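# Carry the tube rack to the counter in the next room

## Task

Move the tube rack onto the counter located in the adjoining room so that it finishes standing upright with each tube seated all the way down in its hole; neither the rack nor any tube may ever touch the floor, the robot must not tip over or finish leaning, the result must hold without the robot supporting it, and at the end the gripper must release and the robot must back away. Note that the connecting door swings shut on its own.

## Robot and tools

Robot: a simulated Hello Robot Stretch 3 with one arm. It has a two-wheeled base (0.33 m long, 0.34 m wide), a lift that slides up a mast, and a telescoping arm pointing out of the robot's right side, ending in a wrist (yaw, pitch, roll) and a two-finger gripper. The base cannot strafe, so reaching further forward means driving. On-the-spot turns pivot about the point between the wheels, 0.05 m behind the front edge; with the arm in and wrist folded, the turning sweep has radius 0.28 m, and an unfolded level wrist reaches past it. Cameras: head_camera and nav_camera (both aimed by head_pan_rad and head_tilt_rad) and wrist_camera on the gripper. Unexpected nudges to loose objects can happen.

Frames: the base frame has its origin on the floor between the drive wheels, x forward, y to the left, z up. hand_pose is reported in it, located where closed fingertips meet. The odometry frame is the base frame as it was at the start. Heading is positive to the left, in -3.142 to 3.142.

Tool execute_actions takes "actions", a list run in order (empty list: just report). Each action is an object with "robot", "steps" (1 to 450 control steps at 30 per second, default 1) and optional "until". {"steps": n} alone waits. "robot" is either one command, a list of up to 8 commands executed one after another (each starts only when the previous ended "done"), or {"stop": true}, which brakes everything and clears the queue. A command may hold:
- "base": exactly one of {"translate_m": d}, a relative drive in metres from wherever the base is when the command begins, forward positive, |d| at most 1; or {"rotate_rad": d}, a relative turn in radians, counter-clockwise (left) positive, |d| at most 3.2.
- "joints": absolute targets by name; unnamed joints keep their previous goal. lift_m 0 to 1.1 (arm height, m); arm_m 0 to 0.52 (extension, m); wrist_yaw_rad -1.345 to 4.42 (0 along the arm, positive toward the front, 3.0 folded over the base); wrist_pitch_rad -1.57 to 0.451 (negative tips fingertips down); wrist_roll_rad -2.911 to 2.911; gripper_m -0.089 to 0.179 (wider when higher; actual fingertip gap is 0.007 m less when almost closed, 0.025 m less when fully open, zero below 0.007); head_pan_rad -3.953 to 1.73 (positive left, -1.57 looks along the arm); head_tilt_rad -1.53 to 0.419 (negative down).
- "contact_limits": {"arm_m": effort percent 1 to 100}, the motor effort at which the arm halts; valid until the arm's next command.
- In a list, {"pause_s": s} waits up to 15 s.
Motions continue across actions and while you think; a new command overrides at once and discards the rest of an older queue. Out-of-range or malformed input rejects the entire call.

"until" ends an action early when all its conditions hold. {"robot": {"status": "ended"}} waits for nothing moving and no running queue. Fields like lift_m, lift_m_goal, lift_m_status, base_status, translate_m, rotate_rad, queue, queue_left, refusals can be tested with [op, value], op among =, !=, <, <=, >, >=, or a status word. {"any": {"status": "ended"}} fires when any single motion ends.

Gripper: to hold, command a value smaller than the object's width; to let go, open at least 0.02 beyond the touch value. Readings and "done" do not prove a grasp; check cameras. Too much squeeze triggers a stall guard that weakens grip.

Speed: fast driving (0.30 m/s, 1.9 rad/s) only with lift_m under 0.30, arm_m under 0.03 and wrist_yaw_rad over 2.54; otherwise 0.10 m/s and 0.63 rad/s.

Self-collision: fold or unfold the wrist only with lift_m in 0.32 to 0.95, wrist_pitch_rad -0.4, roll near 0. Once folded, lift may drop to 0.25. With yaw below -0.4 keep pitch at -0.5 or lower.

Result lines: base_status with bracket (travelled so far of goal), joint_goals, joint_status (moving, done, off_target, contact_stop, time_out, stopped, not_commanded, torque_fault), measured_speeds, refusals/queue/queue_left, motor_effort (percent, bracket is peak, biased and noisy), on_its_own (robot changed a goal, slack or off joint, lean in degrees), base_odometry, turned_by_wheels, turned_by_imu, base_tilt (forward/right positive, offset up to about 4 degrees), lidar_m (12 sectors of 30 degrees starting straight ahead and going counter-clockwise, plane 0.17 m up, "-" means nothing seen), wrist_depth_mm and head_depth_mm (7x7 median depth grids). Lines starting refused:, dropped: or replaced: explain rejected goals, abandoned queues, or how an overridden motion ended. After contact_stop the arm or lift goes slack until recommanded; a wrist servo overloaded for seconds turns off for 10 s.

zoom_image: {"camera": name, "region": [x0, y0, x1, y1]} in image pixels (top-left origin), at most 504x504, enlarging the latest image. Image sizes: head 896x504, nav 672x504, wrist 644x364.

finished_scene: {"scene": number of the current scene}; irreversible, grades the task. Wait for all motion to end first.

Avoid: tipping (pushing on rigid things with the gripper above about 0.45 m, a second push after a contact_stop, driving while holding or hooking something fixed, snagging furniture, especially reversing); if base_tilt leans, undo the last move in small steps, free the gripper, and lower lift_m to about 0.2 if needed. Also avoid dropping the rack, letting anything touch the floor, slamming or hard pushes, and getting caught by the self-closing door.

Each tool is called after "Call:" as name(argument=value, ...), one argument or row to a line, values as JSON.

## Session

Call:
execute_actions(
  actions=[],
)

Scene clock: 0.00 s.
robot.base_odometry: x=+0.000 y=+0.000 heading=+0.000 (m, m, rad; robot's odometry frame)
robot.turned_by_wheels: +0.000 (rad since the last result)
robot.turned_by_imu: +0.000 (rad since the last result)
robot.base_tilt: forward=+0.2 right=-1.8 (deg)
robot.lidar_m: 0.74 0.95 2.34 2.82 1.91 1.79 1.04 0.71 0.66 0.67 0.78 0.73
robot.head_depth_mm: 643 647 648 649 650 653 653 / 676 677 677 679 680 683 683 / 709 707 712 714 714 715 717 / 748 747 751 753 753 752 757 / 786 788 792 792 793 800 799 / 831 834 836 836 842 845 844 / 885 885 890 891 890 895 898
robot.base_status: not_commanded
robot.joint_positions: lift_m=+0.396 arm_m=-0.001 wrist_yaw_rad=+2.949 wrist_pitch_rad=-0.437 wrist_roll_rad=-0.005 gripper_m=+0.037 head_pan_rad=+0.010 head_tilt_rad=-0.015
robot.joint_goals: lift_m=+0.396 arm_m=-0.001 wrist_yaw_rad=+2.949 wrist_pitch_rad=-0.437 wrist_roll_rad=-0.005 gripper_m=+0.037 head_pan_rad=+0.010 head_tilt_rad=-0.015
robot.joint_status: lift_m=not_commanded arm_m=not_commanded wrist_yaw_rad=not_commanded wrist_pitch_rad=not_commanded wrist_roll_rad=not_commanded gripper_m=not_commanded head_pan_rad=not_commanded head_tilt_rad=not_commanded
robot.measured_speeds: translate_m=+0.000 rotate_rad=+0.000 lift_m=+0.000 arm_m=+0.000 wrist_yaw_rad=+0.000 wrist_pitch_rad=+0.000 wrist_roll_rad=+0.000 head_pan_rad=+0.000 head_tilt_rad=+0.000
robot: refusals=0 queue=idle queue_left=0
robot.motor_effort: left_wheel=+0 right_wheel=-1 lift_m=+31 arm_m=+0 wrist_yaw_rad=+0 wrist_pitch_rad=+7 wrist_roll_rad=+0 gripper_m=+0 head_pan_rad=-1 head_tilt_rad=+1 (%)
robot.hand_pose: x=+0.0213 y=+0.0735 z=+0.4046 quat_wxyz=(+0.219, +0.700, +0.087, +0.674) (m; robot's base frame)
robot.wrist_depth_mm: - - - - - - - / - - - - - - - / - - - - - - - / - - 972 941 915 908 892 / 792 772 792 750 746 714 721 / 652 651 - 630 - 611 602 / 559 545 - 557 535 530 518
pictures: head_camera (sideways: a quarter turn clockwise sets it upright), nav_camera (sideways: a quarter turn counterclockwise sets it upright), wrist_camera
Images, in order (width x height): head_camera 896x504, nav_camera 672x504, wrist_camera 644x364.

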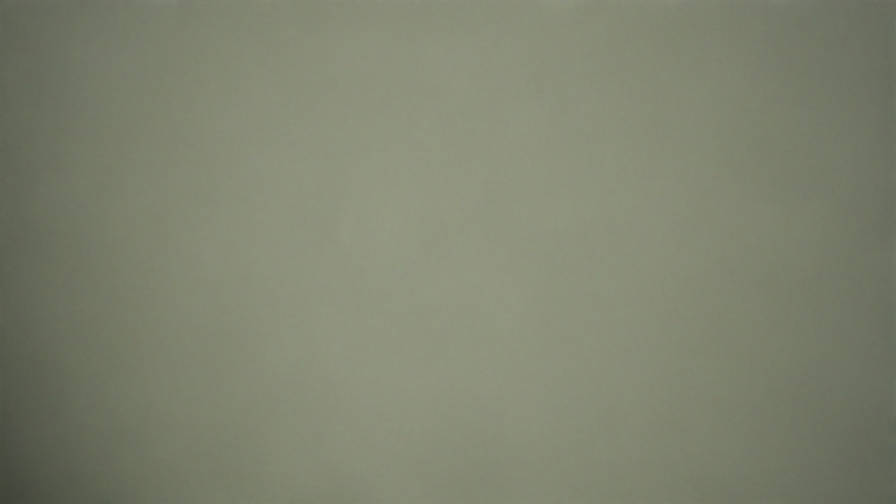

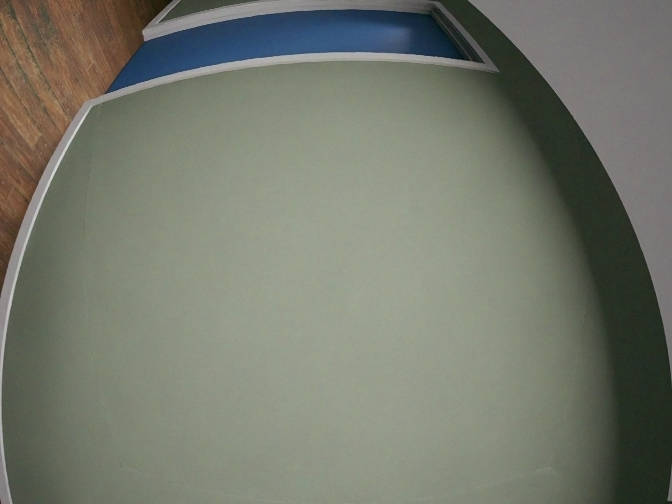

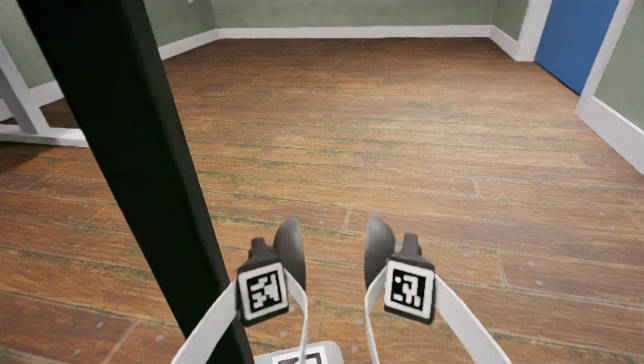

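Call:
execute_actions(
  actions=[
    {"robot":{"joints":{"head_pan_rad":1.2,"head_tilt_rad":-0.5}},"steps":100,"until":{"robot":{"status":"ended"}}},
  ],
)

Call:
execute_actions(
  actions=[
    {"robot":{"joints":{"head_pan_rad":-3.5,"head_tilt_rad":-0.5}},"steps":150,"until":{"robot":{"status":"ended"}}},
  ],
)

Call:
execute_actions(
  actions=[
    {"robot":{"joints":{"head_pan_rad":-2,"head_tilt_rad":-0.5}},"steps":150,"until":{"robot":{"status":"ended"}}},
  ],
)

Scene clock: 12.00 s.
robot.base_odometry: x=+0.000 y=+0.000 heading=+0.000 (m, m, rad; robot's odometry frame)
robot.turned_by_wheels: +0.000 (rad since the last result)
robot.turned_by_imu: -0.001 (rad since the last result)
robot.base_tilt: forward=+0.1 right=-1.7 (deg)
robot.lidar_m: 0.74 0.94 2.34 2.82 1.92 1.79 1.04 0.70 0.66 0.67 0.78 0.72
robot.head_depth_mm: 2500 2479 2384 2406 2011 1572 1292 / 2630 2882 3108 2793 2014 1564 1290 / 2599 2865 3165 2770 1989 1557 1271 / 2610 2927 3240 2724 1958 1555 1277 / 2692 2905 3269 2729 1976 1546 1273 / 2654 2918 3198 2702 1957 1541 1262 / 2680 2927 3251 2696 1932 1539 1267
robot.base_status: not_commanded
robot.joint_positions: lift_m=+0.396 arm_m=-0.001 wrist_yaw_rad=+2.949 wrist_pitch_rad=-0.437 wrist_roll_rad=-0.005 gripper_m=+0.037 head_pan_rad=+1.193 head_tilt_rad=-0.494
robot.joint_goals: lift_m=+0.396 arm_m=-0.001 wrist_yaw_rad=+2.949 wrist_pitch_rad=-0.437 wrist_roll_rad=-0.005 gripper_m=+0.037 head_pan_rad=+1.200 head_tilt_rad=-0.500
robot.joint_status: lift_m=not_commanded arm_m=not_commanded wrist_yaw_rad=not_commanded wrist_pitch_rad=not_commanded wrist_roll_rad=not_commanded gripper_m=not_commanded head_pan_rad=done head_tilt_rad=done
robot.measured_speeds: translate_m=+0.000 rotate_rad=+0.000 lift_m=+0.000 arm_m=+0.000 wrist_yaw_rad=+0.000 wrist_pitch_rad=+0.000 wrist_roll_rad=+0.000 head_pan_rad=+0.000 head_tilt_rad=+0.000
robot: refusals=0 queue=done queue_left=0
robot.motor_effort: left_wheel=+0(0) right_wheel=+0(0) lift_m=+31(31) arm_m=+0(1) wrist_yaw_rad=+0(0) wrist_pitch_rad=+7(7) wrist_roll_rad=+0(0) gripper_m=+0(0) head_pan_rad=+4(54) head_tilt_rad=-3(25) (%)
robot.hand_pose: x=+0.0213 y=+0.0735 z=+0.4046 quat_wxyz=(+0.219, +0.700, +0.087, +0.674) (m; robot's base frame)
robot.wrist_depth_mm: - - - - - - - / - - - - - - - / - - - - - - - / - - 972 936 912 881 857 / 787 780 783 756 767 727 720 / 641 650 - 638 - 601 594 / 561 552 - 550 537 526 512
pictures: head_camera (sideways: a quarter turn clockwise sets it upright), nav_camera (sideways: a quarter turn counterclockwise sets it upright), wrist_camera
Images, in order (width x height): head_camera 896x504, nav_camera 672x504, wrist_camera 644x364.

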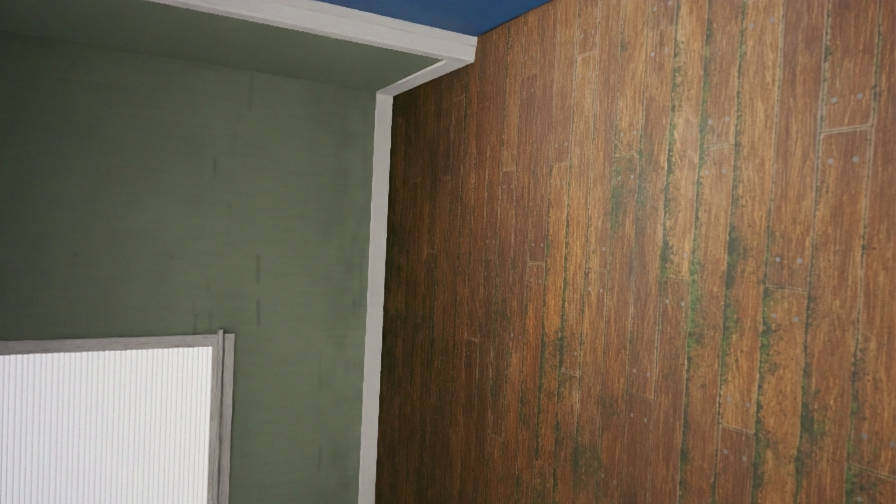

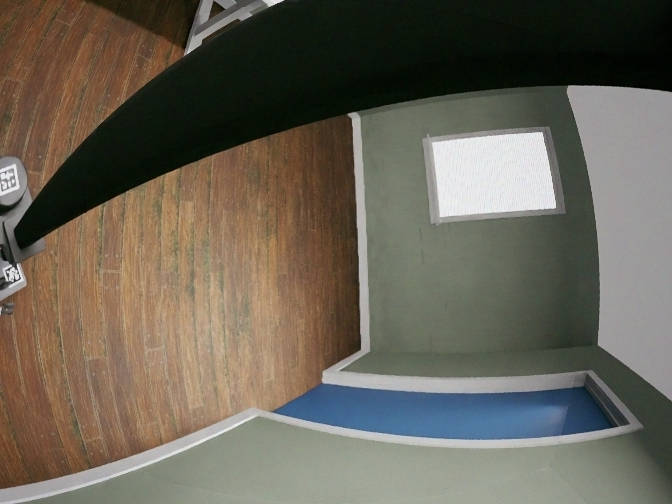

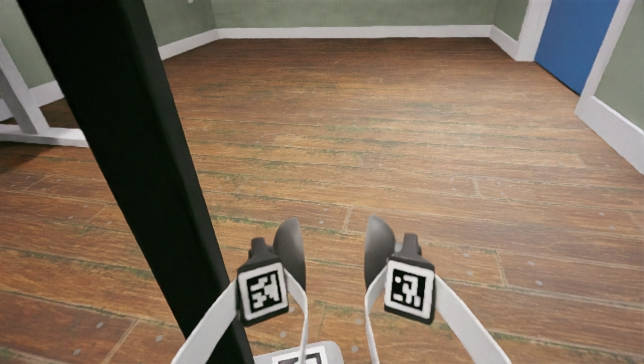

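Scene clock: 14.57 s.
robot.base_odometry: x=+0.000 y=+0.000 heading=+0.000 (m, m, rad; robot's odometry frame)
robot.turned_by_wheels: +0.000 (rad since the last result)
robot.turned_by_imu: -0.001 (rad since the last result)
robot.base_tilt: forward=+0.2 right=-1.8 (deg)
robot.lidar_m: 0.74 0.95 2.34 2.83 1.92 1.79 1.04 0.71 0.66 0.67 0.78 0.73
robot.head_depth_mm: 1481 1619 1726 1296 2003 1564 1281 / 1486 1624 1743 1298 1997 1564 1284 / 1506 1646 1768 1285 1976 1553 1282 / 1506 1653 1772 1345 1995 1546 1282 / 1519 1658 1765 1345 1970 1541 1273 / 1535 1669 1790 1326 1886 1516 1262 / 1501 1587 1615 1412 1694 1534 1264
robot.base_status: not_commanded
robot.joint_positions: lift_m=+0.396 arm_m=-0.001 wrist_yaw_rad=+2.949 wrist_pitch_rad=-0.437 wrist_roll_rad=-0.005 gripper_m=+0.037 head_pan_rad=-3.493 head_tilt_rad=-0.494
robot.joint_goals: lift_m=+0.396 arm_m=-0.001 wrist_yaw_rad=+2.949 wrist_pitch_rad=-0.437 wrist_roll_rad=-0.005 gripper_m=+0.037 head_pan_rad=-3.500 head_tilt_rad=-0.500
robot.joint_status: lift_m=not_commanded arm_m=not_commanded wrist_yaw_rad=not_commanded wrist_pitch_rad=not_commanded wrist_roll_rad=not_commanded gripper_m=not_commanded head_pan_rad=done head_tilt_rad=done
robot.measured_speeds: translate_m=+0.000 rotate_rad=+0.000 lift_m=+0.000 arm_m=+0.000 wrist_yaw_rad=+0.000 wrist_pitch_rad=+0.000 wrist_roll_rad=+0.000 head_pan_rad=+0.000 head_tilt_rad=+0.000
robot: refusals=0 queue=done queue_left=0
robot.motor_effort: left_wheel=+0(0) right_wheel=+0(0) lift_m=+31(31) arm_m=+0(0) wrist_yaw_rad=+0(1) wrist_pitch_rad=+7(7) wrist_roll_rad=+0(0) gripper_m=+0(1) head_pan_rad=-4(53) head_tilt_rad=-2(3) (%)
robot.hand_pose: x=+0.0213 y=+0.0735 z=+0.4046 quat_wxyz=(+0.219, +0.700, +0.087, +0.674) (m; robot's base frame)
robot.wrist_depth_mm: - - - - - - - / - - - - - - - / - - - - - - - / - - 958 939 920 896 891 / 800 779 784 751 766 723 694 / 651 652 - 618 - 616 608 / 552 555 - 544 538 518 527
pictures: head_camera (sideways: a quarter turn clockwise sets it upright), nav_camera (sideways: a quarter turn counterclockwise sets it upright), wrist_camera
Images, in order (width x height): head_camera 896x504, nav_camera 672x504, wrist_camera 644x364.

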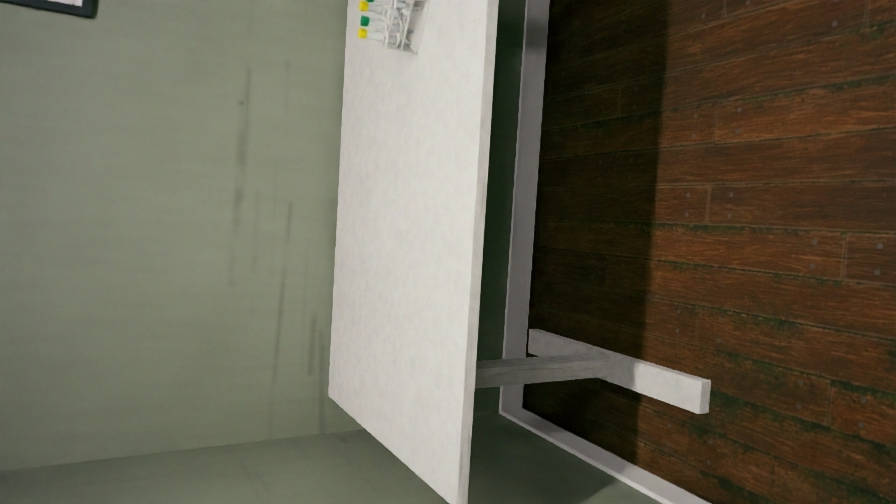

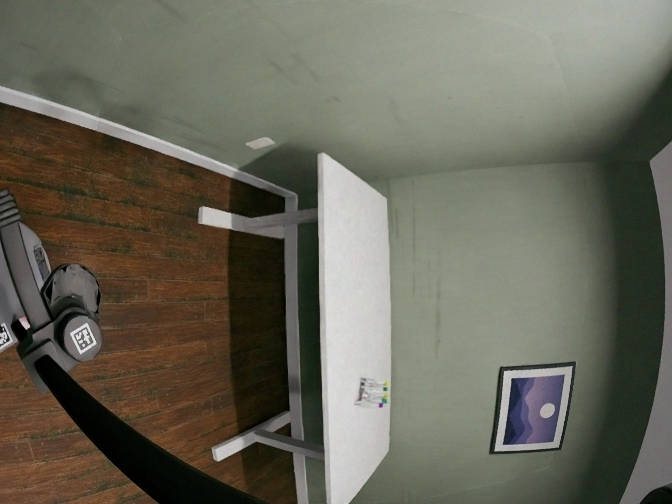

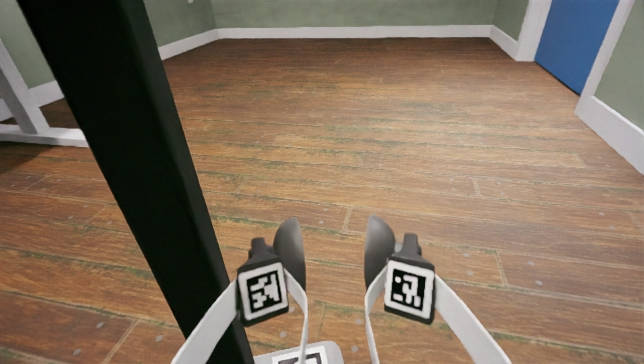

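Scene clock: 15.83 s.
robot.base_odometry: x=+0.000 y=+0.000 heading=+0.000 (m, m, rad; robot's odometry frame)
robot.turned_by_wheels: +0.000 (rad since the last result)
robot.turned_by_imu: +0.000 (rad since the last result)
robot.base_tilt: forward=+0.1 right=-1.7 (deg)
robot.lidar_m: 0.74 0.95 2.34 2.82 1.91 1.79 1.04 0.70 0.66 0.67 0.77 0.73
robot.head_depth_mm: 528 577 636 709 800 920 1084 / 527 577 637 708 802 919 1080 / 526 574 635 708 798 920 1075 / 526 575 634 707 798 912 1075 / 524 574 633 707 798 916 1073 / 524 575 634 704 796 909 1068 / 524 573 631 702 796 911 1068
robot.base_status: not_commanded
robot.joint_positions: lift_m=+0.396 arm_m=-0.001 wrist_yaw_rad=+2.949 wrist_pitch_rad=-0.437 wrist_roll_rad=-0.005 gripper_m=+0.037 head_pan_rad=-2.007 head_tilt_rad=-0.494
robot.joint_goals: lift_m=+0.396 arm_m=-0.001 wrist_yaw_rad=+2.949 wrist_pitch_rad=-0.437 wrist_roll_rad=-0.005 gripper_m=+0.037 head_pan_rad=-2.000 head_tilt_rad=-0.500
robot.joint_status: lift_m=not_commanded arm_m=not_commanded wrist_yaw_rad=not_commanded wrist_pitch_rad=not_commanded wrist_roll_rad=not_commanded gripper_m=not_commanded head_pan_rad=done head_tilt_rad=done
robot.measured_speeds: translate_m=+0.000 rotate_rad=+0.000 lift_m=+0.000 arm_m=+0.000 wrist_yaw_rad=+0.000 wrist_pitch_rad=+0.000 wrist_roll_rad=+0.000 head_pan_rad=+0.000 head_tilt_rad=+0.000
robot: refusals=0 queue=done queue_left=0
robot.motor_effort: left_wheel=+0(0) right_wheel=+0(0) lift_m=+31(31) arm_m=+0(1) wrist_yaw_rad=+0(0) wrist_pitch_rad=+7(7) wrist_roll_rad=+0(0) gripper_m=-1(0) head_pan_rad=+4(54) head_tilt_rad=-3(2) (%)
robot.hand_pose: x=+0.0213 y=+0.0735 z=+0.4046 quat_wxyz=(+0.219, +0.700, +0.087, +0.674) (m; robot's base frame)
robot.wrist_depth_mm: - - - - - - - / - - - - - - - / - - - - - - - / - - 954 924 908 901 879 / 803 752 785 752 780 717 732 / 669 650 - 618 - 618 600 / 556 560 - 549 532 521 519
pictures: head_camera (sideways: a quarter turn clockwise sets it upright), nav_camera (sideways: a quarter turn counterclockwise sets it upright), wrist_camera
Images, in order (width x height): head_camera 896x504, nav_camera 672x504, wrist_camera 644x364.

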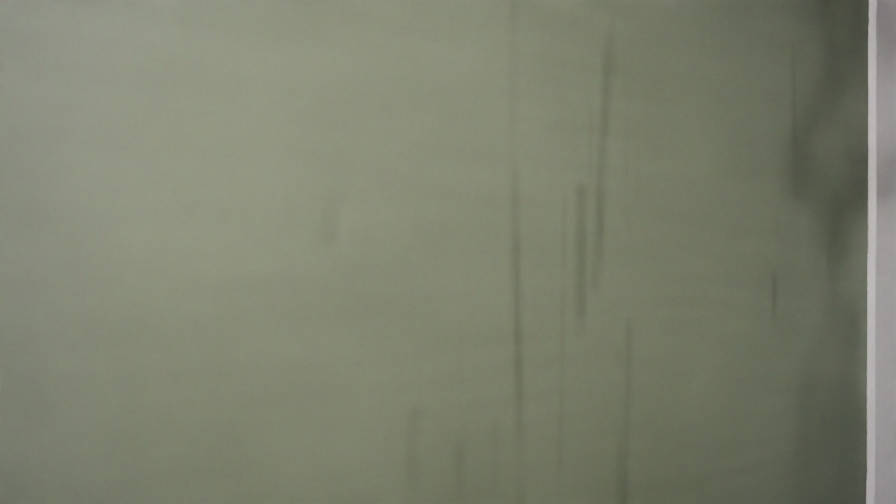

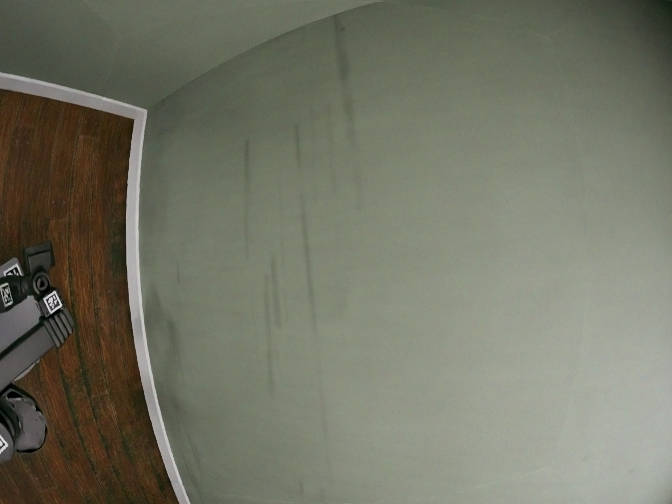

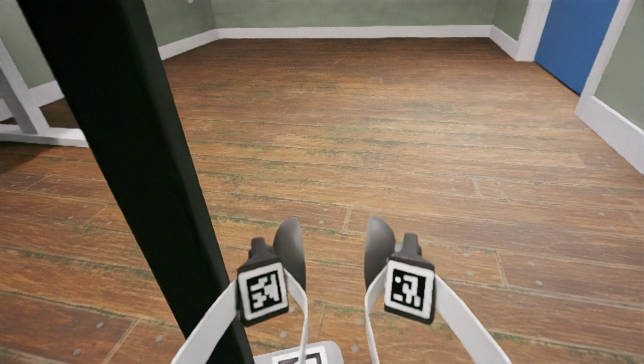

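Call:
execute_actions(
  actions=[
    {"robot":[{"base":{"translate_m":-0.4},"joints":{"head_pan_rad":-1.57,"head_tilt_rad":-0.6}},{"base":{"rotate_rad":-1.57}},{"base":{"translate_m":-0.9}}],"steps":450,"until":{"robot":{"status":"ended"}}},
    {"steps":200,"until":{"robot":{"status":"ended"}}},
  ],
)

Scene clock: 50.27 s.
robot.base_odometry: x=-0.401 y=+0.900 heading=-1.570 (m, m, rad; robot's odometry frame)
robot.turned_by_wheels: -1.570 (rad since the last result)
robot.turned_by_imu: -1.589 (rad since the last result)
robot.base_tilt: forward=+0.0 right=-1.7 (deg)
robot.lidar_m: 1.33 1.56 1.47 1.49 2.02 2.45 1.65 0.64 0.62 1.07 1.18 1.31
robot.head_depth_mm: 840 925 1020 1038 789 641 538 / 877 966 1069 1024 791 638 537 / 911 1006 1126 1021 740 637 535 / 958 1059 1188 1018 726 633 558 / 998 1114 1235 1010 775 631 1124 / 1048 1177 1293 1006 776 628 1176 / 1098 1247 1344 1002 771 644 1199
robot.base_status: done (translate_m -0.9000 of -0.9000)
robot.joint_positions: lift_m=+0.396 arm_m=-0.001 wrist_yaw_rad=+2.949 wrist_pitch_rad=-0.437 wrist_roll_rad=-0.005 gripper_m=+0.037 head_pan_rad=-1.577 head_tilt_rad=-0.593
robot.joint_goals: lift_m=+0.396 arm_m=-0.001 wrist_yaw_rad=+2.949 wrist_pitch_rad=-0.437 wrist_roll_rad=-0.005 gripper_m=+0.037 head_pan_rad=-1.570 head_tilt_rad=-0.600
robot.joint_status: lift_m=not_commanded arm_m=not_commanded wrist_yaw_rad=not_commanded wrist_pitch_rad=not_commanded wrist_roll_rad=not_commanded gripper_m=not_commanded head_pan_rad=done head_tilt_rad=done
robot.measured_speeds: translate_m=+0.000 rotate_rad=+0.000 lift_m=+0.000 arm_m=+0.000 wrist_yaw_rad=+0.000 wrist_pitch_rad=+0.000 wrist_roll_rad=+0.000 head_pan_rad=+0.000 head_tilt_rad=+0.000
robot: refusals=0 queue=done queue_left=0
robot.motor_effort: left_wheel=+4(7) right_wheel=-2(5) lift_m=+31(31) arm_m=-1(0) wrist_yaw_rad=+0(0) wrist_pitch_rad=+7(7) wrist_roll_rad=+0(0) gripper_m=+0(1) head_pan_rad=+4(38) head_tilt_rad=-3(12) (%)
robot.hand_pose: x=+0.0213 y=+0.0735 z=+0.4046 quat_wxyz=(+0.219, +0.700, +0.087, +0.674) (m; robot's base frame)
robot.wrist_depth_mm: - - - - - - - / - - - - - - - / - - - - - - - / - - 957 896 895 872 877 / 777 758 768 750 776 712 707 / 642 655 - 613 - 610 600 / 569 559 - 560 532 524 516
pictures: head_camera (sideways: a quarter turn clockwise sets it upright), nav_camera (sideways: a quarter turn counterclockwise sets it upright), wrist_camera
Images, in order (width x height): head_camera 896x504, nav_camera 672x504, wrist_camera 644x364.

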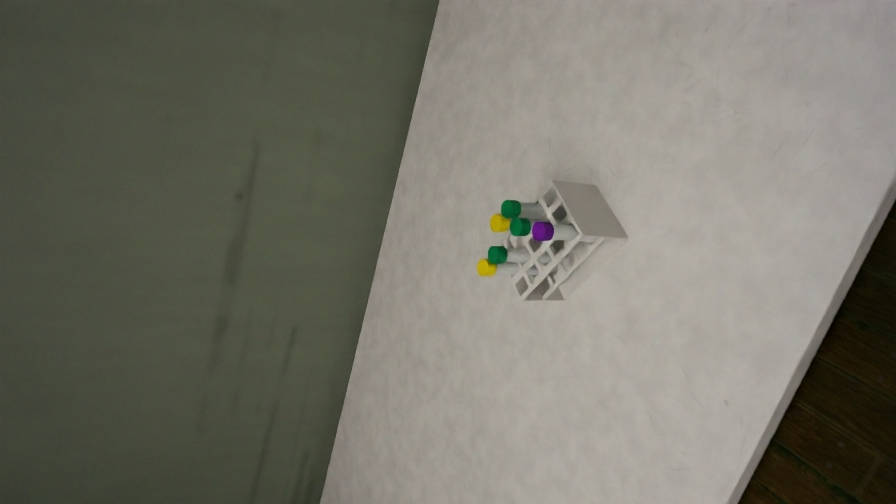

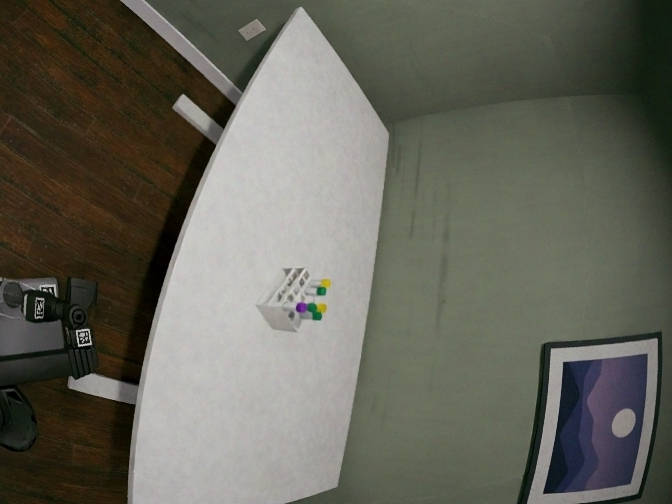

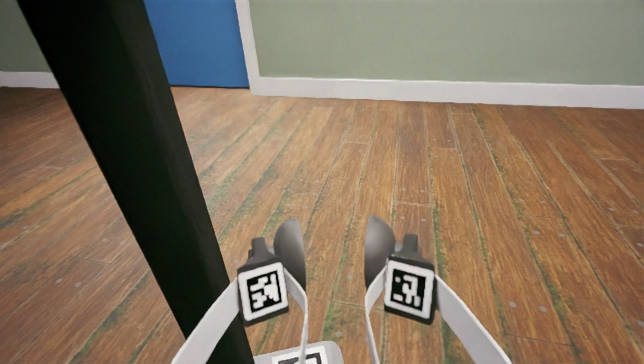

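Call:
zoom_image(
  camera="head_camera",
  region=[450,150,660,320],
)

Call:
execute_actions(
  actions=[
    {"robot":[{"base":{"rotate_rad":-0.22},"joints":{"lift_m":0.93,"head_tilt_rad":-0.75}},{"joints":{"wrist_yaw_rad":0,"gripper_m":0.15}}],"steps":450,"until":{"robot":{"status":"ended"}}},
  ],
)

Region (450, 150, 660, 320) of head_camera's 896x504 image, scaled by 2.400, with more detail than that image has; it fills the top 408 rows of this view, and the rest is white.

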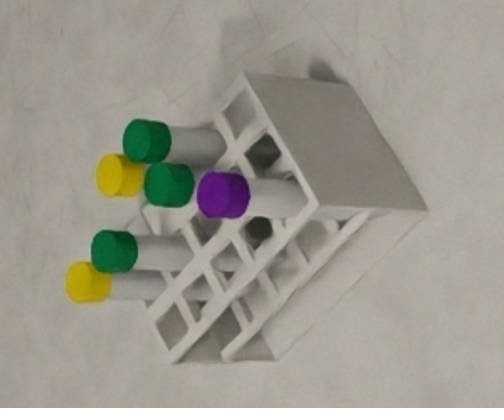

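Scene clock: 69.07 s.
robot.base_odometry: x=-0.401 y=+0.900 heading=-1.790 (m, m, rad; robot's odometry frame)
robot.turned_by_wheels: -0.220 (rad since the last result)
robot.turned_by_imu: -0.225 (rad since the last result)
robot.base_tilt: forward=+0.2 right=-1.7 (deg)
robot.lidar_m: 1.31 1.48 1.47 1.47 1.74 2.46 2.33 1.25 0.62 1.05 1.19 1.19
robot.head_depth_mm: 848 956 1044 873 - - - / 864 979 1059 867 - - - / 886 1005 1079 867 - - 1098 / 907 1025 1065 858 - 583 1118 / 923 1052 1066 744 679 589 1144 / 943 1089 1062 771 678 600 1129 / 963 1106 1048 823 674 612 1130
robot.base_status: done (rotate_rad -0.2198 of -0.2200)
robot.joint_positions: lift_m=+0.930 arm_m=-0.001 wrist_yaw_rad=+0.003 wrist_pitch_rad=-0.437 wrist_roll_rad=-0.005 gripper_m=+0.150 head_pan_rad=-1.577 head_tilt_rad=-0.741
robot.joint_goals: lift_m=+0.930 arm_m=-0.001 wrist_yaw_rad=+0.000 wrist_pitch_rad=-0.437 wrist_roll_rad=-0.005 gripper_m=+0.150 head_pan_rad=-1.570 head_tilt_rad=-0.750
robot.joint_status: lift_m=done arm_m=not_commanded wrist_yaw_rad=done wrist_pitch_rad=not_commanded wrist_roll_rad=not_commanded gripper_m=done head_pan_rad=done head_tilt_rad=done
robot.measured_speeds: translate_m=+0.000 rotate_rad=+0.000 lift_m=+0.000 arm_m=+0.000 wrist_yaw_rad=+0.000 wrist_pitch_rad=+0.000 wrist_roll_rad=+0.000 head_pan_rad=+0.000 head_tilt_rad=+0.000
robot: refusals=0 queue=done queue_left=0
robot.motor_effort: left_wheel=+3(9) right_wheel=-3(4) lift_m=+36(35) arm_m=+0(1) wrist_yaw_rad=-2(1) wrist_pitch_rad=+7(7) wrist_roll_rad=+0(0) gripper_m=+0(86) head_pan_rad=+4(5) head_tilt_rad=-4(16) (%)
robot.hand_pose: x=-0.0209 y=-0.3663 z=+0.9382 quat_wxyz=(+0.692, +0.155, -0.688, -0.152) (m; robot's base frame)
robot.wrist_depth_mm: 880 847 799 735 711 682 638 / 997 933 851 836 753 712 683 / 876 837 832 788 803 757 740 / 640 635 562 606 591 581 761 / 504 508 404 480 481 480 460 / 425 - 400 401 394 386 386 / 362 348 353 345 344 337 332
pictures: head_camera (sideways: a quarter turn clockwise sets it upright), nav_camera (sideways: a quarter turn counterclockwise sets it upright), wrist_camera
Images, in order (width x height): head_camera 896x504, nav_camera 672x504, wrist_camera 644x364.

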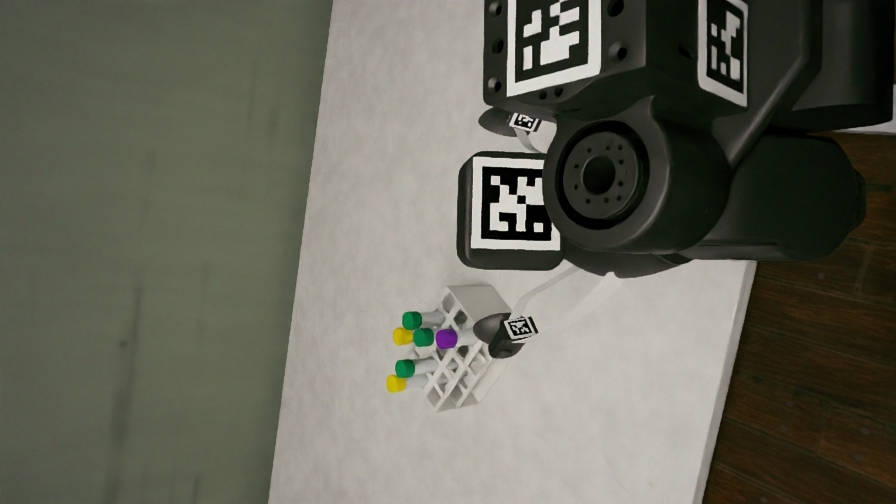

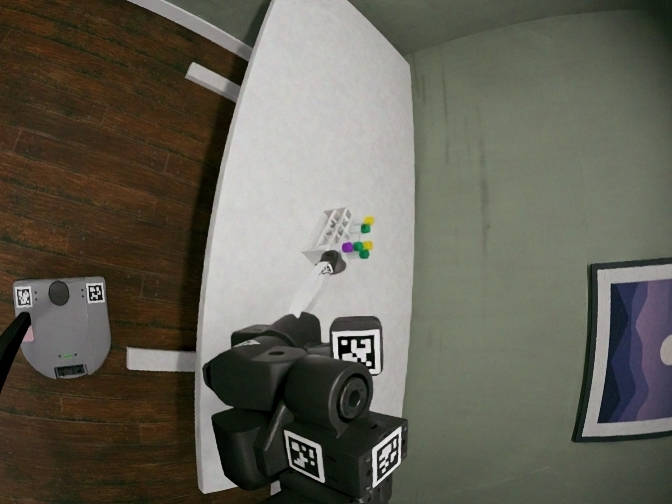

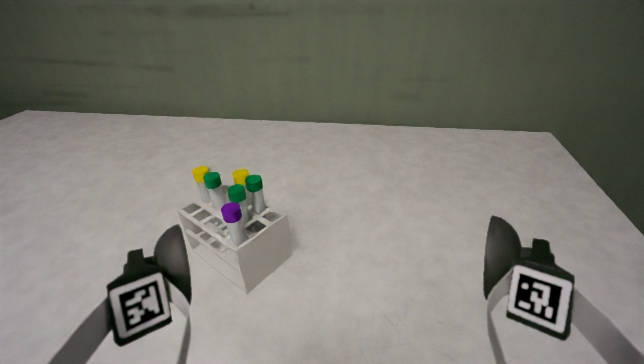

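Call:
execute_actions(
  actions=[
    {"robot":{"joints":{"head_pan_rad":1.73,"head_tilt_rad":-0.2}},"steps":150,"until":{"robot":{"status":"ended"}}},
  ],
)

Scene clock: 76.97 s.
robot.base_odometry: x=-0.401 y=+0.900 heading=-1.790 (m, m, rad; robot's odometry frame)
robot.turned_by_wheels: +0.000 (rad since the last result)
robot.turned_by_imu: -0.001 (rad since the last result)
robot.base_tilt: forward=+0.1 right=-1.8 (deg)
robot.lidar_m: 1.31 1.48 1.47 1.47 1.74 2.45 2.32 1.26 0.62 1.06 1.19 1.18
robot.head_depth_mm: 1243 1289 1327 1382 1446 1502 1535 / 1290 1325 1386 1439 1499 1572 1588 / 1340 1374 1436 1503 1575 1633 1619 / 1398 1440 1490 1559 1640 1720 1600 / 1431 1502 1553 1644 1712 1816 1677 / 1595 1663 1733 1818 1911 1971 1705 / 1650 - - - - - -
robot.base_status: done (rotate_rad -0.2198 of -0.2200)
robot.joint_positions: lift_m=+0.930 arm_m=-0.001 wrist_yaw_rad=+0.003 wrist_pitch_rad=-0.437 wrist_roll_rad=-0.005 gripper_m=+0.150 head_pan_rad=+1.723 head_tilt_rad=-0.211
robot.joint_goals: lift_m=+0.930 arm_m=-0.001 wrist_yaw_rad=+0.000 wrist_pitch_rad=-0.437 wrist_roll_rad=-0.005 gripper_m=+0.150 head_pan_rad=+1.730 head_tilt_rad=-0.200
robot.joint_status: lift_m=done arm_m=not_commanded wrist_yaw_rad=done wrist_pitch_rad=not_commanded wrist_roll_rad=not_commanded gripper_m=done head_pan_rad=done head_tilt_rad=done
robot.measured_speeds: translate_m=+0.000 rotate_rad=+0.000 lift_m=+0.000 arm_m=+0.000 wrist_yaw_rad=+0.000 wrist_pitch_rad=+0.000 wrist_roll_rad=+0.000 head_pan_rad=+0.000 head_tilt_rad=+0.000
robot: refusals=0 queue=done queue_left=0
robot.motor_effort: left_wheel=+3(3) right_wheel=-3(3) lift_m=+36(36) arm_m=+0(1) wrist_yaw_rad=-2(1) wrist_pitch_rad=+7(7) wrist_roll_rad=+0(0) gripper_m=+0(0) head_pan_rad=+4(53) head_tilt_rad=+4(30) (%)
robot.hand_pose: x=-0.0210 y=-0.3663 z=+0.9382 quat_wxyz=(+0.692, +0.155, -0.688, -0.152) (m; robot's base frame)
robot.wrist_depth_mm: 873 834 761 742 705 655 647 / 990 933 859 807 772 715 689 / 870 872 817 810 764 750 758 / 647 628 548 603 593 570 761 / 508 510 405 481 478 480 461 / 423 - 399 403 395 388 394 / 364 350 352 352 344 337 334
pictures: head_camera (sideways: a quarter turn clockwise sets it upright), nav_camera (sideways: a quarter turn counterclockwise sets it upright), wrist_camera
Images, in order (width x height): head_camera 896x504, nav_camera 672x504, wrist_camera 644x364.

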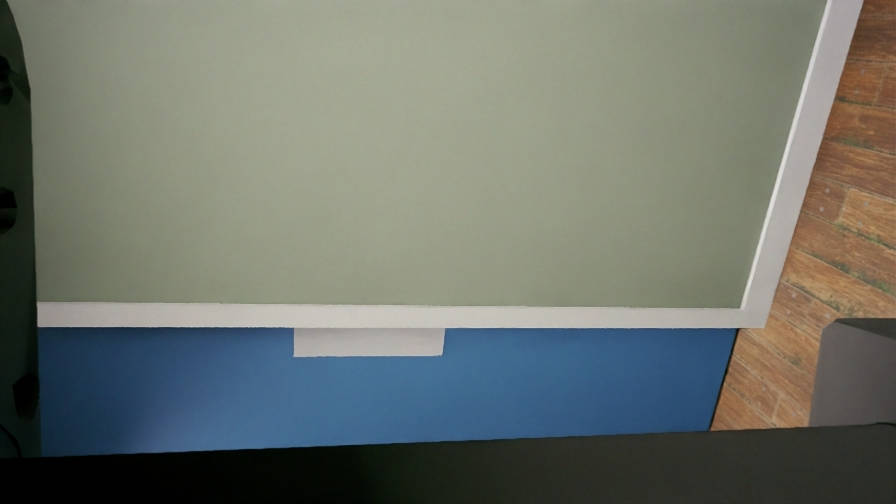

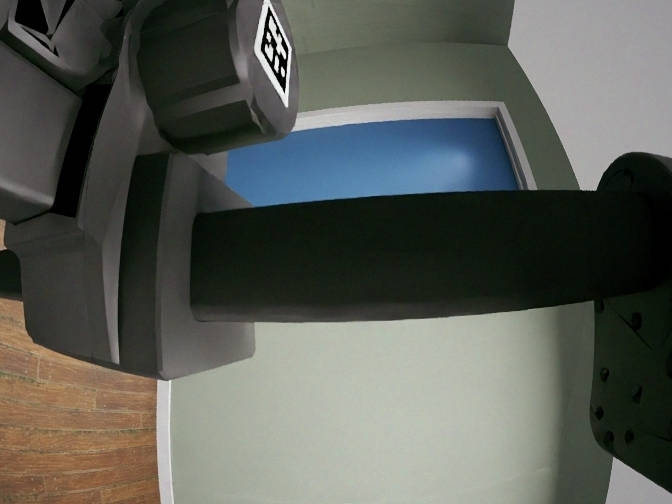

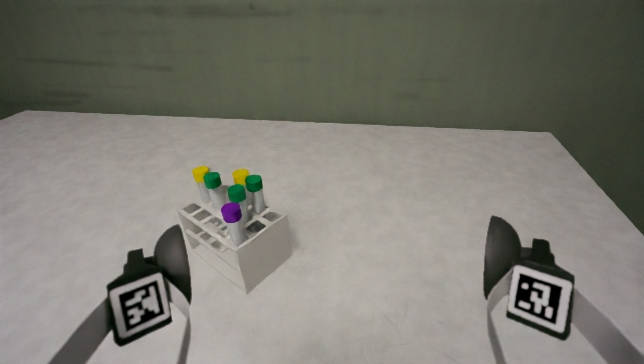

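Call:
execute_actions(
  actions=[
    {"robot":[{"base":{"translate_m":-0.1},"joints":{"wrist_yaw_rad":1.0,"wrist_pitch_rad":-0.3,"arm_m":0.25,"head_pan_rad":-1.57,"head_tilt_rad":-0.8}}],"steps":450,"until":{"robot":{"status":"ended"}}},
  ],
)

Scene clock: 111.20 s.
robot.base_odometry: x=-0.379 y=+0.998 heading=-1.790 (m, m, rad; robot's odometry frame)
robot.turned_by_wheels: +0.000 (rad since the last result)
robot.turned_by_imu: -0.001 (rad since the last result)
robot.base_tilt: forward=+0.0 right=-1.8 (deg)
robot.lidar_m: 1.41 1.59 1.49 1.49 1.77 2.37 2.27 1.23 0.59 1.03 1.16 1.26
robot.head_depth_mm: 836 912 - 775 655 568 1095 / 855 - 959 796 662 565 1110 / 877 965 - 791 657 565 1101 / 897 1014 - 788 658 572 1126 / 917 1025 - 786 654 586 1126 / 939 1086 1011 722 653 595 1122 / 967 1122 1007 744 650 1203 1116
robot.base_status: done (translate_m -0.1000 of -0.1000)
robot.joint_positions: lift_m=+0.930 arm_m=+0.250 wrist_yaw_rad=+0.998 wrist_pitch_rad=-0.320 wrist_roll_rad=-0.005 gripper_m=+0.150 head_pan_rad=-1.563 head_tilt_rad=-0.791
robot.joint_goals: lift_m=+0.930 arm_m=+0.250 wrist_yaw_rad=+1.000 wrist_pitch_rad=-0.300 wrist_roll_rad=-0.005 gripper_m=+0.150 head_pan_rad=-1.570 head_tilt_rad=-0.800
robot.joint_status: lift_m=done arm_m=done wrist_yaw_rad=done wrist_pitch_rad=done wrist_roll_rad=not_commanded gripper_m=done head_pan_rad=done head_tilt_rad=done
robot.measured_speeds: translate_m=+0.000 rotate_rad=+0.000 lift_m=+0.000 arm_m=+0.000 wrist_yaw_rad=+0.000 wrist_pitch_rad=+0.000 wrist_roll_rad=+0.000 head_pan_rad=+0.000 head_tilt_rad=+0.000
robot: refusals=0 queue=done queue_left=0
robot.motor_effort: left_wheel=+3(6) right_wheel=-2(5) lift_m=+36(36) arm_m=+3(4) wrist_yaw_rad=+1(2) wrist_pitch_rad=+10(13) wrist_roll_rad=+0(0) gripper_m=+1(0) head_pan_rad=-3(54) head_tilt_rad=-5(29) (%)
robot.hand_pose: x=+0.1767 y=-0.5224 z=+0.9652 quat_wxyz=(+0.668, +0.432, -0.557, +0.236) (m; robot's base frame)
robot.wrist_depth_mm: 934 - - - 904 639 503 / 984 - - - 930 674 511 / - - - - 958 685 521 / - - 796 756 738 668 536 / - 674 583 571 562 578 521 / - - 468 464 455 446 440 / - 387 388 372 356 374 375
pictures: head_camera (sideways: a quarter turn clockwise sets it upright), nav_camera (sideways: a quarter turn counterclockwise sets it upright), wrist_camera
Images, in order (width x height): head_camera 896x504, nav_camera 672x504, wrist_camera 644x364.

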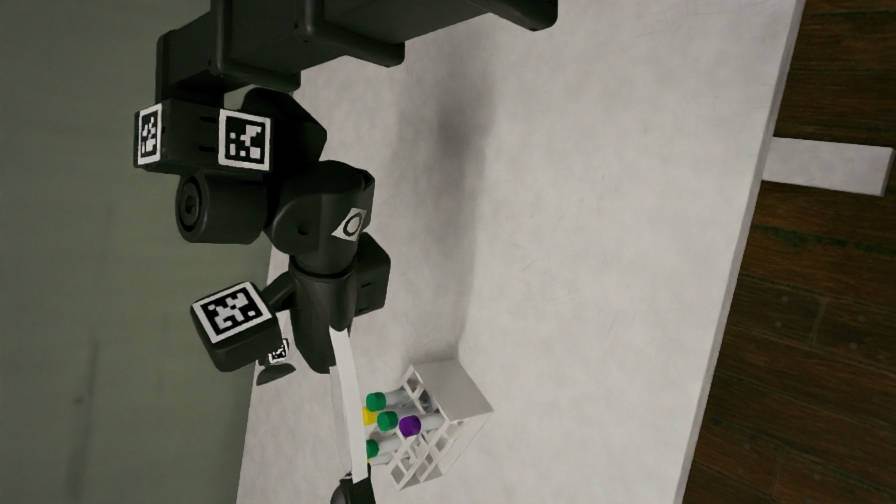

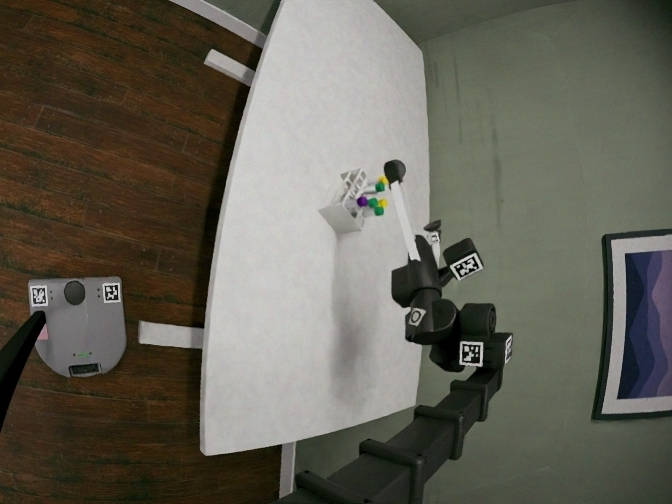

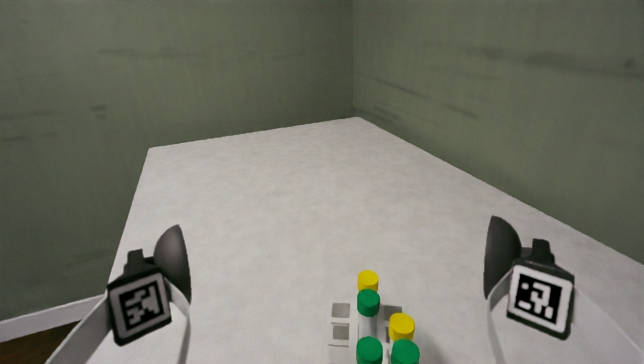

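Call:
execute_actions(
  actions=[
    {"robot":[{"base":{"translate_m":-0.17},"joints":{"arm_m":0.15}},{"joints":{"lift_m":0.78,"wrist_pitch_rad":-0.2}}],"steps":450,"until":{"robot":{"status":"ended"}}},
  ],
)

Scene clock: 121.50 s.
robot.base_odometry: x=-0.342 y=+1.164 heading=-1.790 (m, m, rad; robot's odometry frame)
robot.turned_by_wheels: +0.000 (rad since the last result)
robot.turned_by_imu: -0.001 (rad since the last result)
robot.base_tilt: forward=+0.2 right=-1.8 (deg)
robot.lidar_m: 1.57 1.78 1.53 1.52 1.81 2.19 2.19 1.19 1.00 0.54 1.13 1.39
robot.head_depth_mm: 808 919 1060 1253 1466 - - / 825 946 1021 841 644 588 1088 / 844 962 990 839 630 564 1089 / 860 990 988 790 619 561 1085 / 884 1015 986 835 625 559 1124 / 907 1057 976 783 645 571 1117 / 932 1080 975 781 635 582 1118
robot.base_status: done (translate_m -0.1700 of -0.1700)
robot.joint_positions: lift_m=+0.780 arm_m=+0.150 wrist_yaw_rad=+0.999 wrist_pitch_rad=-0.220 wrist_roll_rad=-0.005 gripper_m=+0.150 head_pan_rad=-1.563 head_tilt_rad=-0.791
robot.joint_goals: lift_m=+0.780 arm_m=+0.150 wrist_yaw_rad=+1.000 wrist_pitch_rad=-0.200 wrist_roll_rad=-0.005 gripper_m=+0.150 head_pan_rad=-1.570 head_tilt_rad=-0.800
robot.joint_status: lift_m=done arm_m=done wrist_yaw_rad=done wrist_pitch_rad=done wrist_roll_rad=not_commanded gripper_m=done head_pan_rad=done head_tilt_rad=done
robot.measured_speeds: translate_m=+0.000 rotate_rad=+0.000 lift_m=+0.000 arm_m=+0.000 wrist_yaw_rad=+0.000 wrist_pitch_rad=+0.000 wrist_roll_rad=+0.000 head_pan_rad=+0.000 head_tilt_rad=+0.000
robot: refusals=0 queue=done queue_left=0
robot.motor_effort: left_wheel=+3(5) right_wheel=-2(6) lift_m=+27(35) arm_m=-4(4) wrist_yaw_rad=+1(1) wrist_pitch_rad=+11(12) wrist_roll_rad=+0(0) gripper_m=+0(0) head_pan_rad=-4(5) head_tilt_rad=-3(4) (%)
robot.hand_pose: x=+0.1844 y=-0.4278 z=+0.8393 quat_wxyz=(+0.656, +0.404, -0.578, +0.269) (m; robot's base frame)
robot.wrist_depth_mm: - - - - - 689 549 / - - - - - 741 561 / - - - 968 945 718 584 / - - 599 366 547 542 515 / - 474 415 366 392 404 378 / - - 317 311 307 295 294 / - 252 258 257 249 245 242
pictures: head_camera (sideways: a quarter turn clockwise sets it upright), nav_camera (sideways: a quarter turn counterclockwise sets it upright), wrist_camera
Images, in order (width x height): head_camera 896x504, nav_camera 672x504, wrist_camera 644x364.

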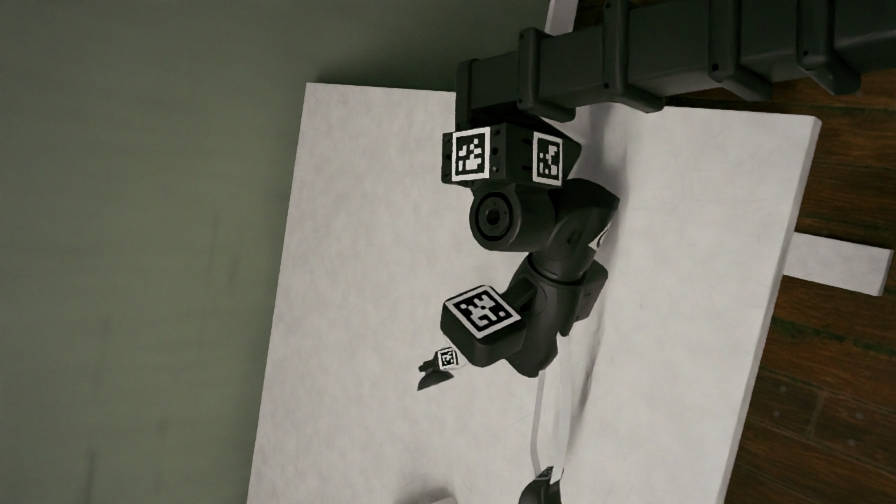

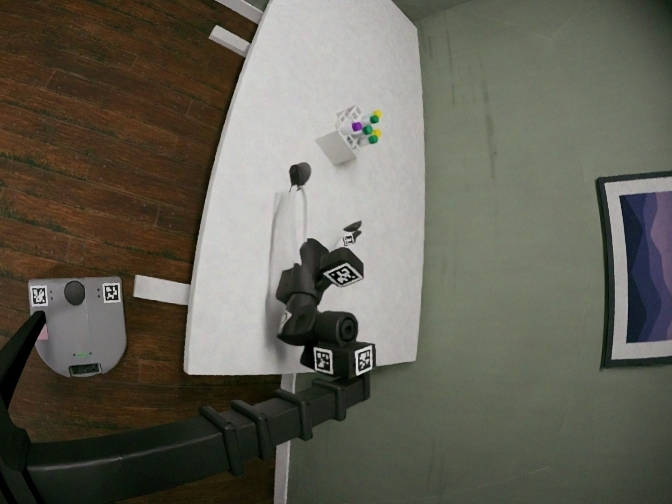

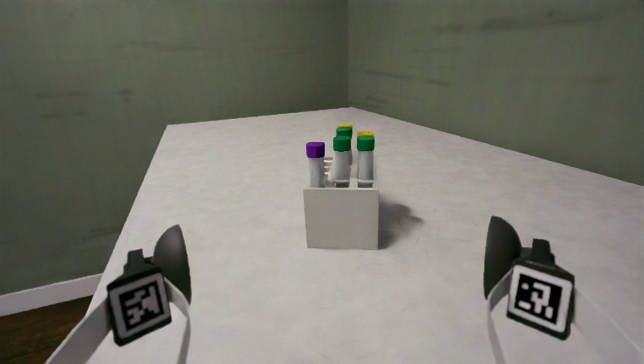

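Call:
zoom_image(
  camera="wrist_camera",
  region=[280,100,410,260],
)

Region (280, 100, 410, 260) of wrist_camera's 644x364 image, scaled by 3.150; it fills the left 410 columns of this view, and the rest is white.

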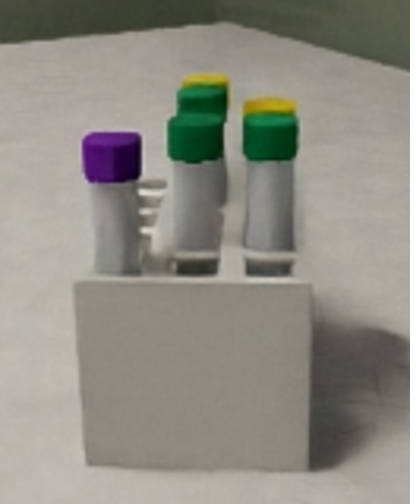

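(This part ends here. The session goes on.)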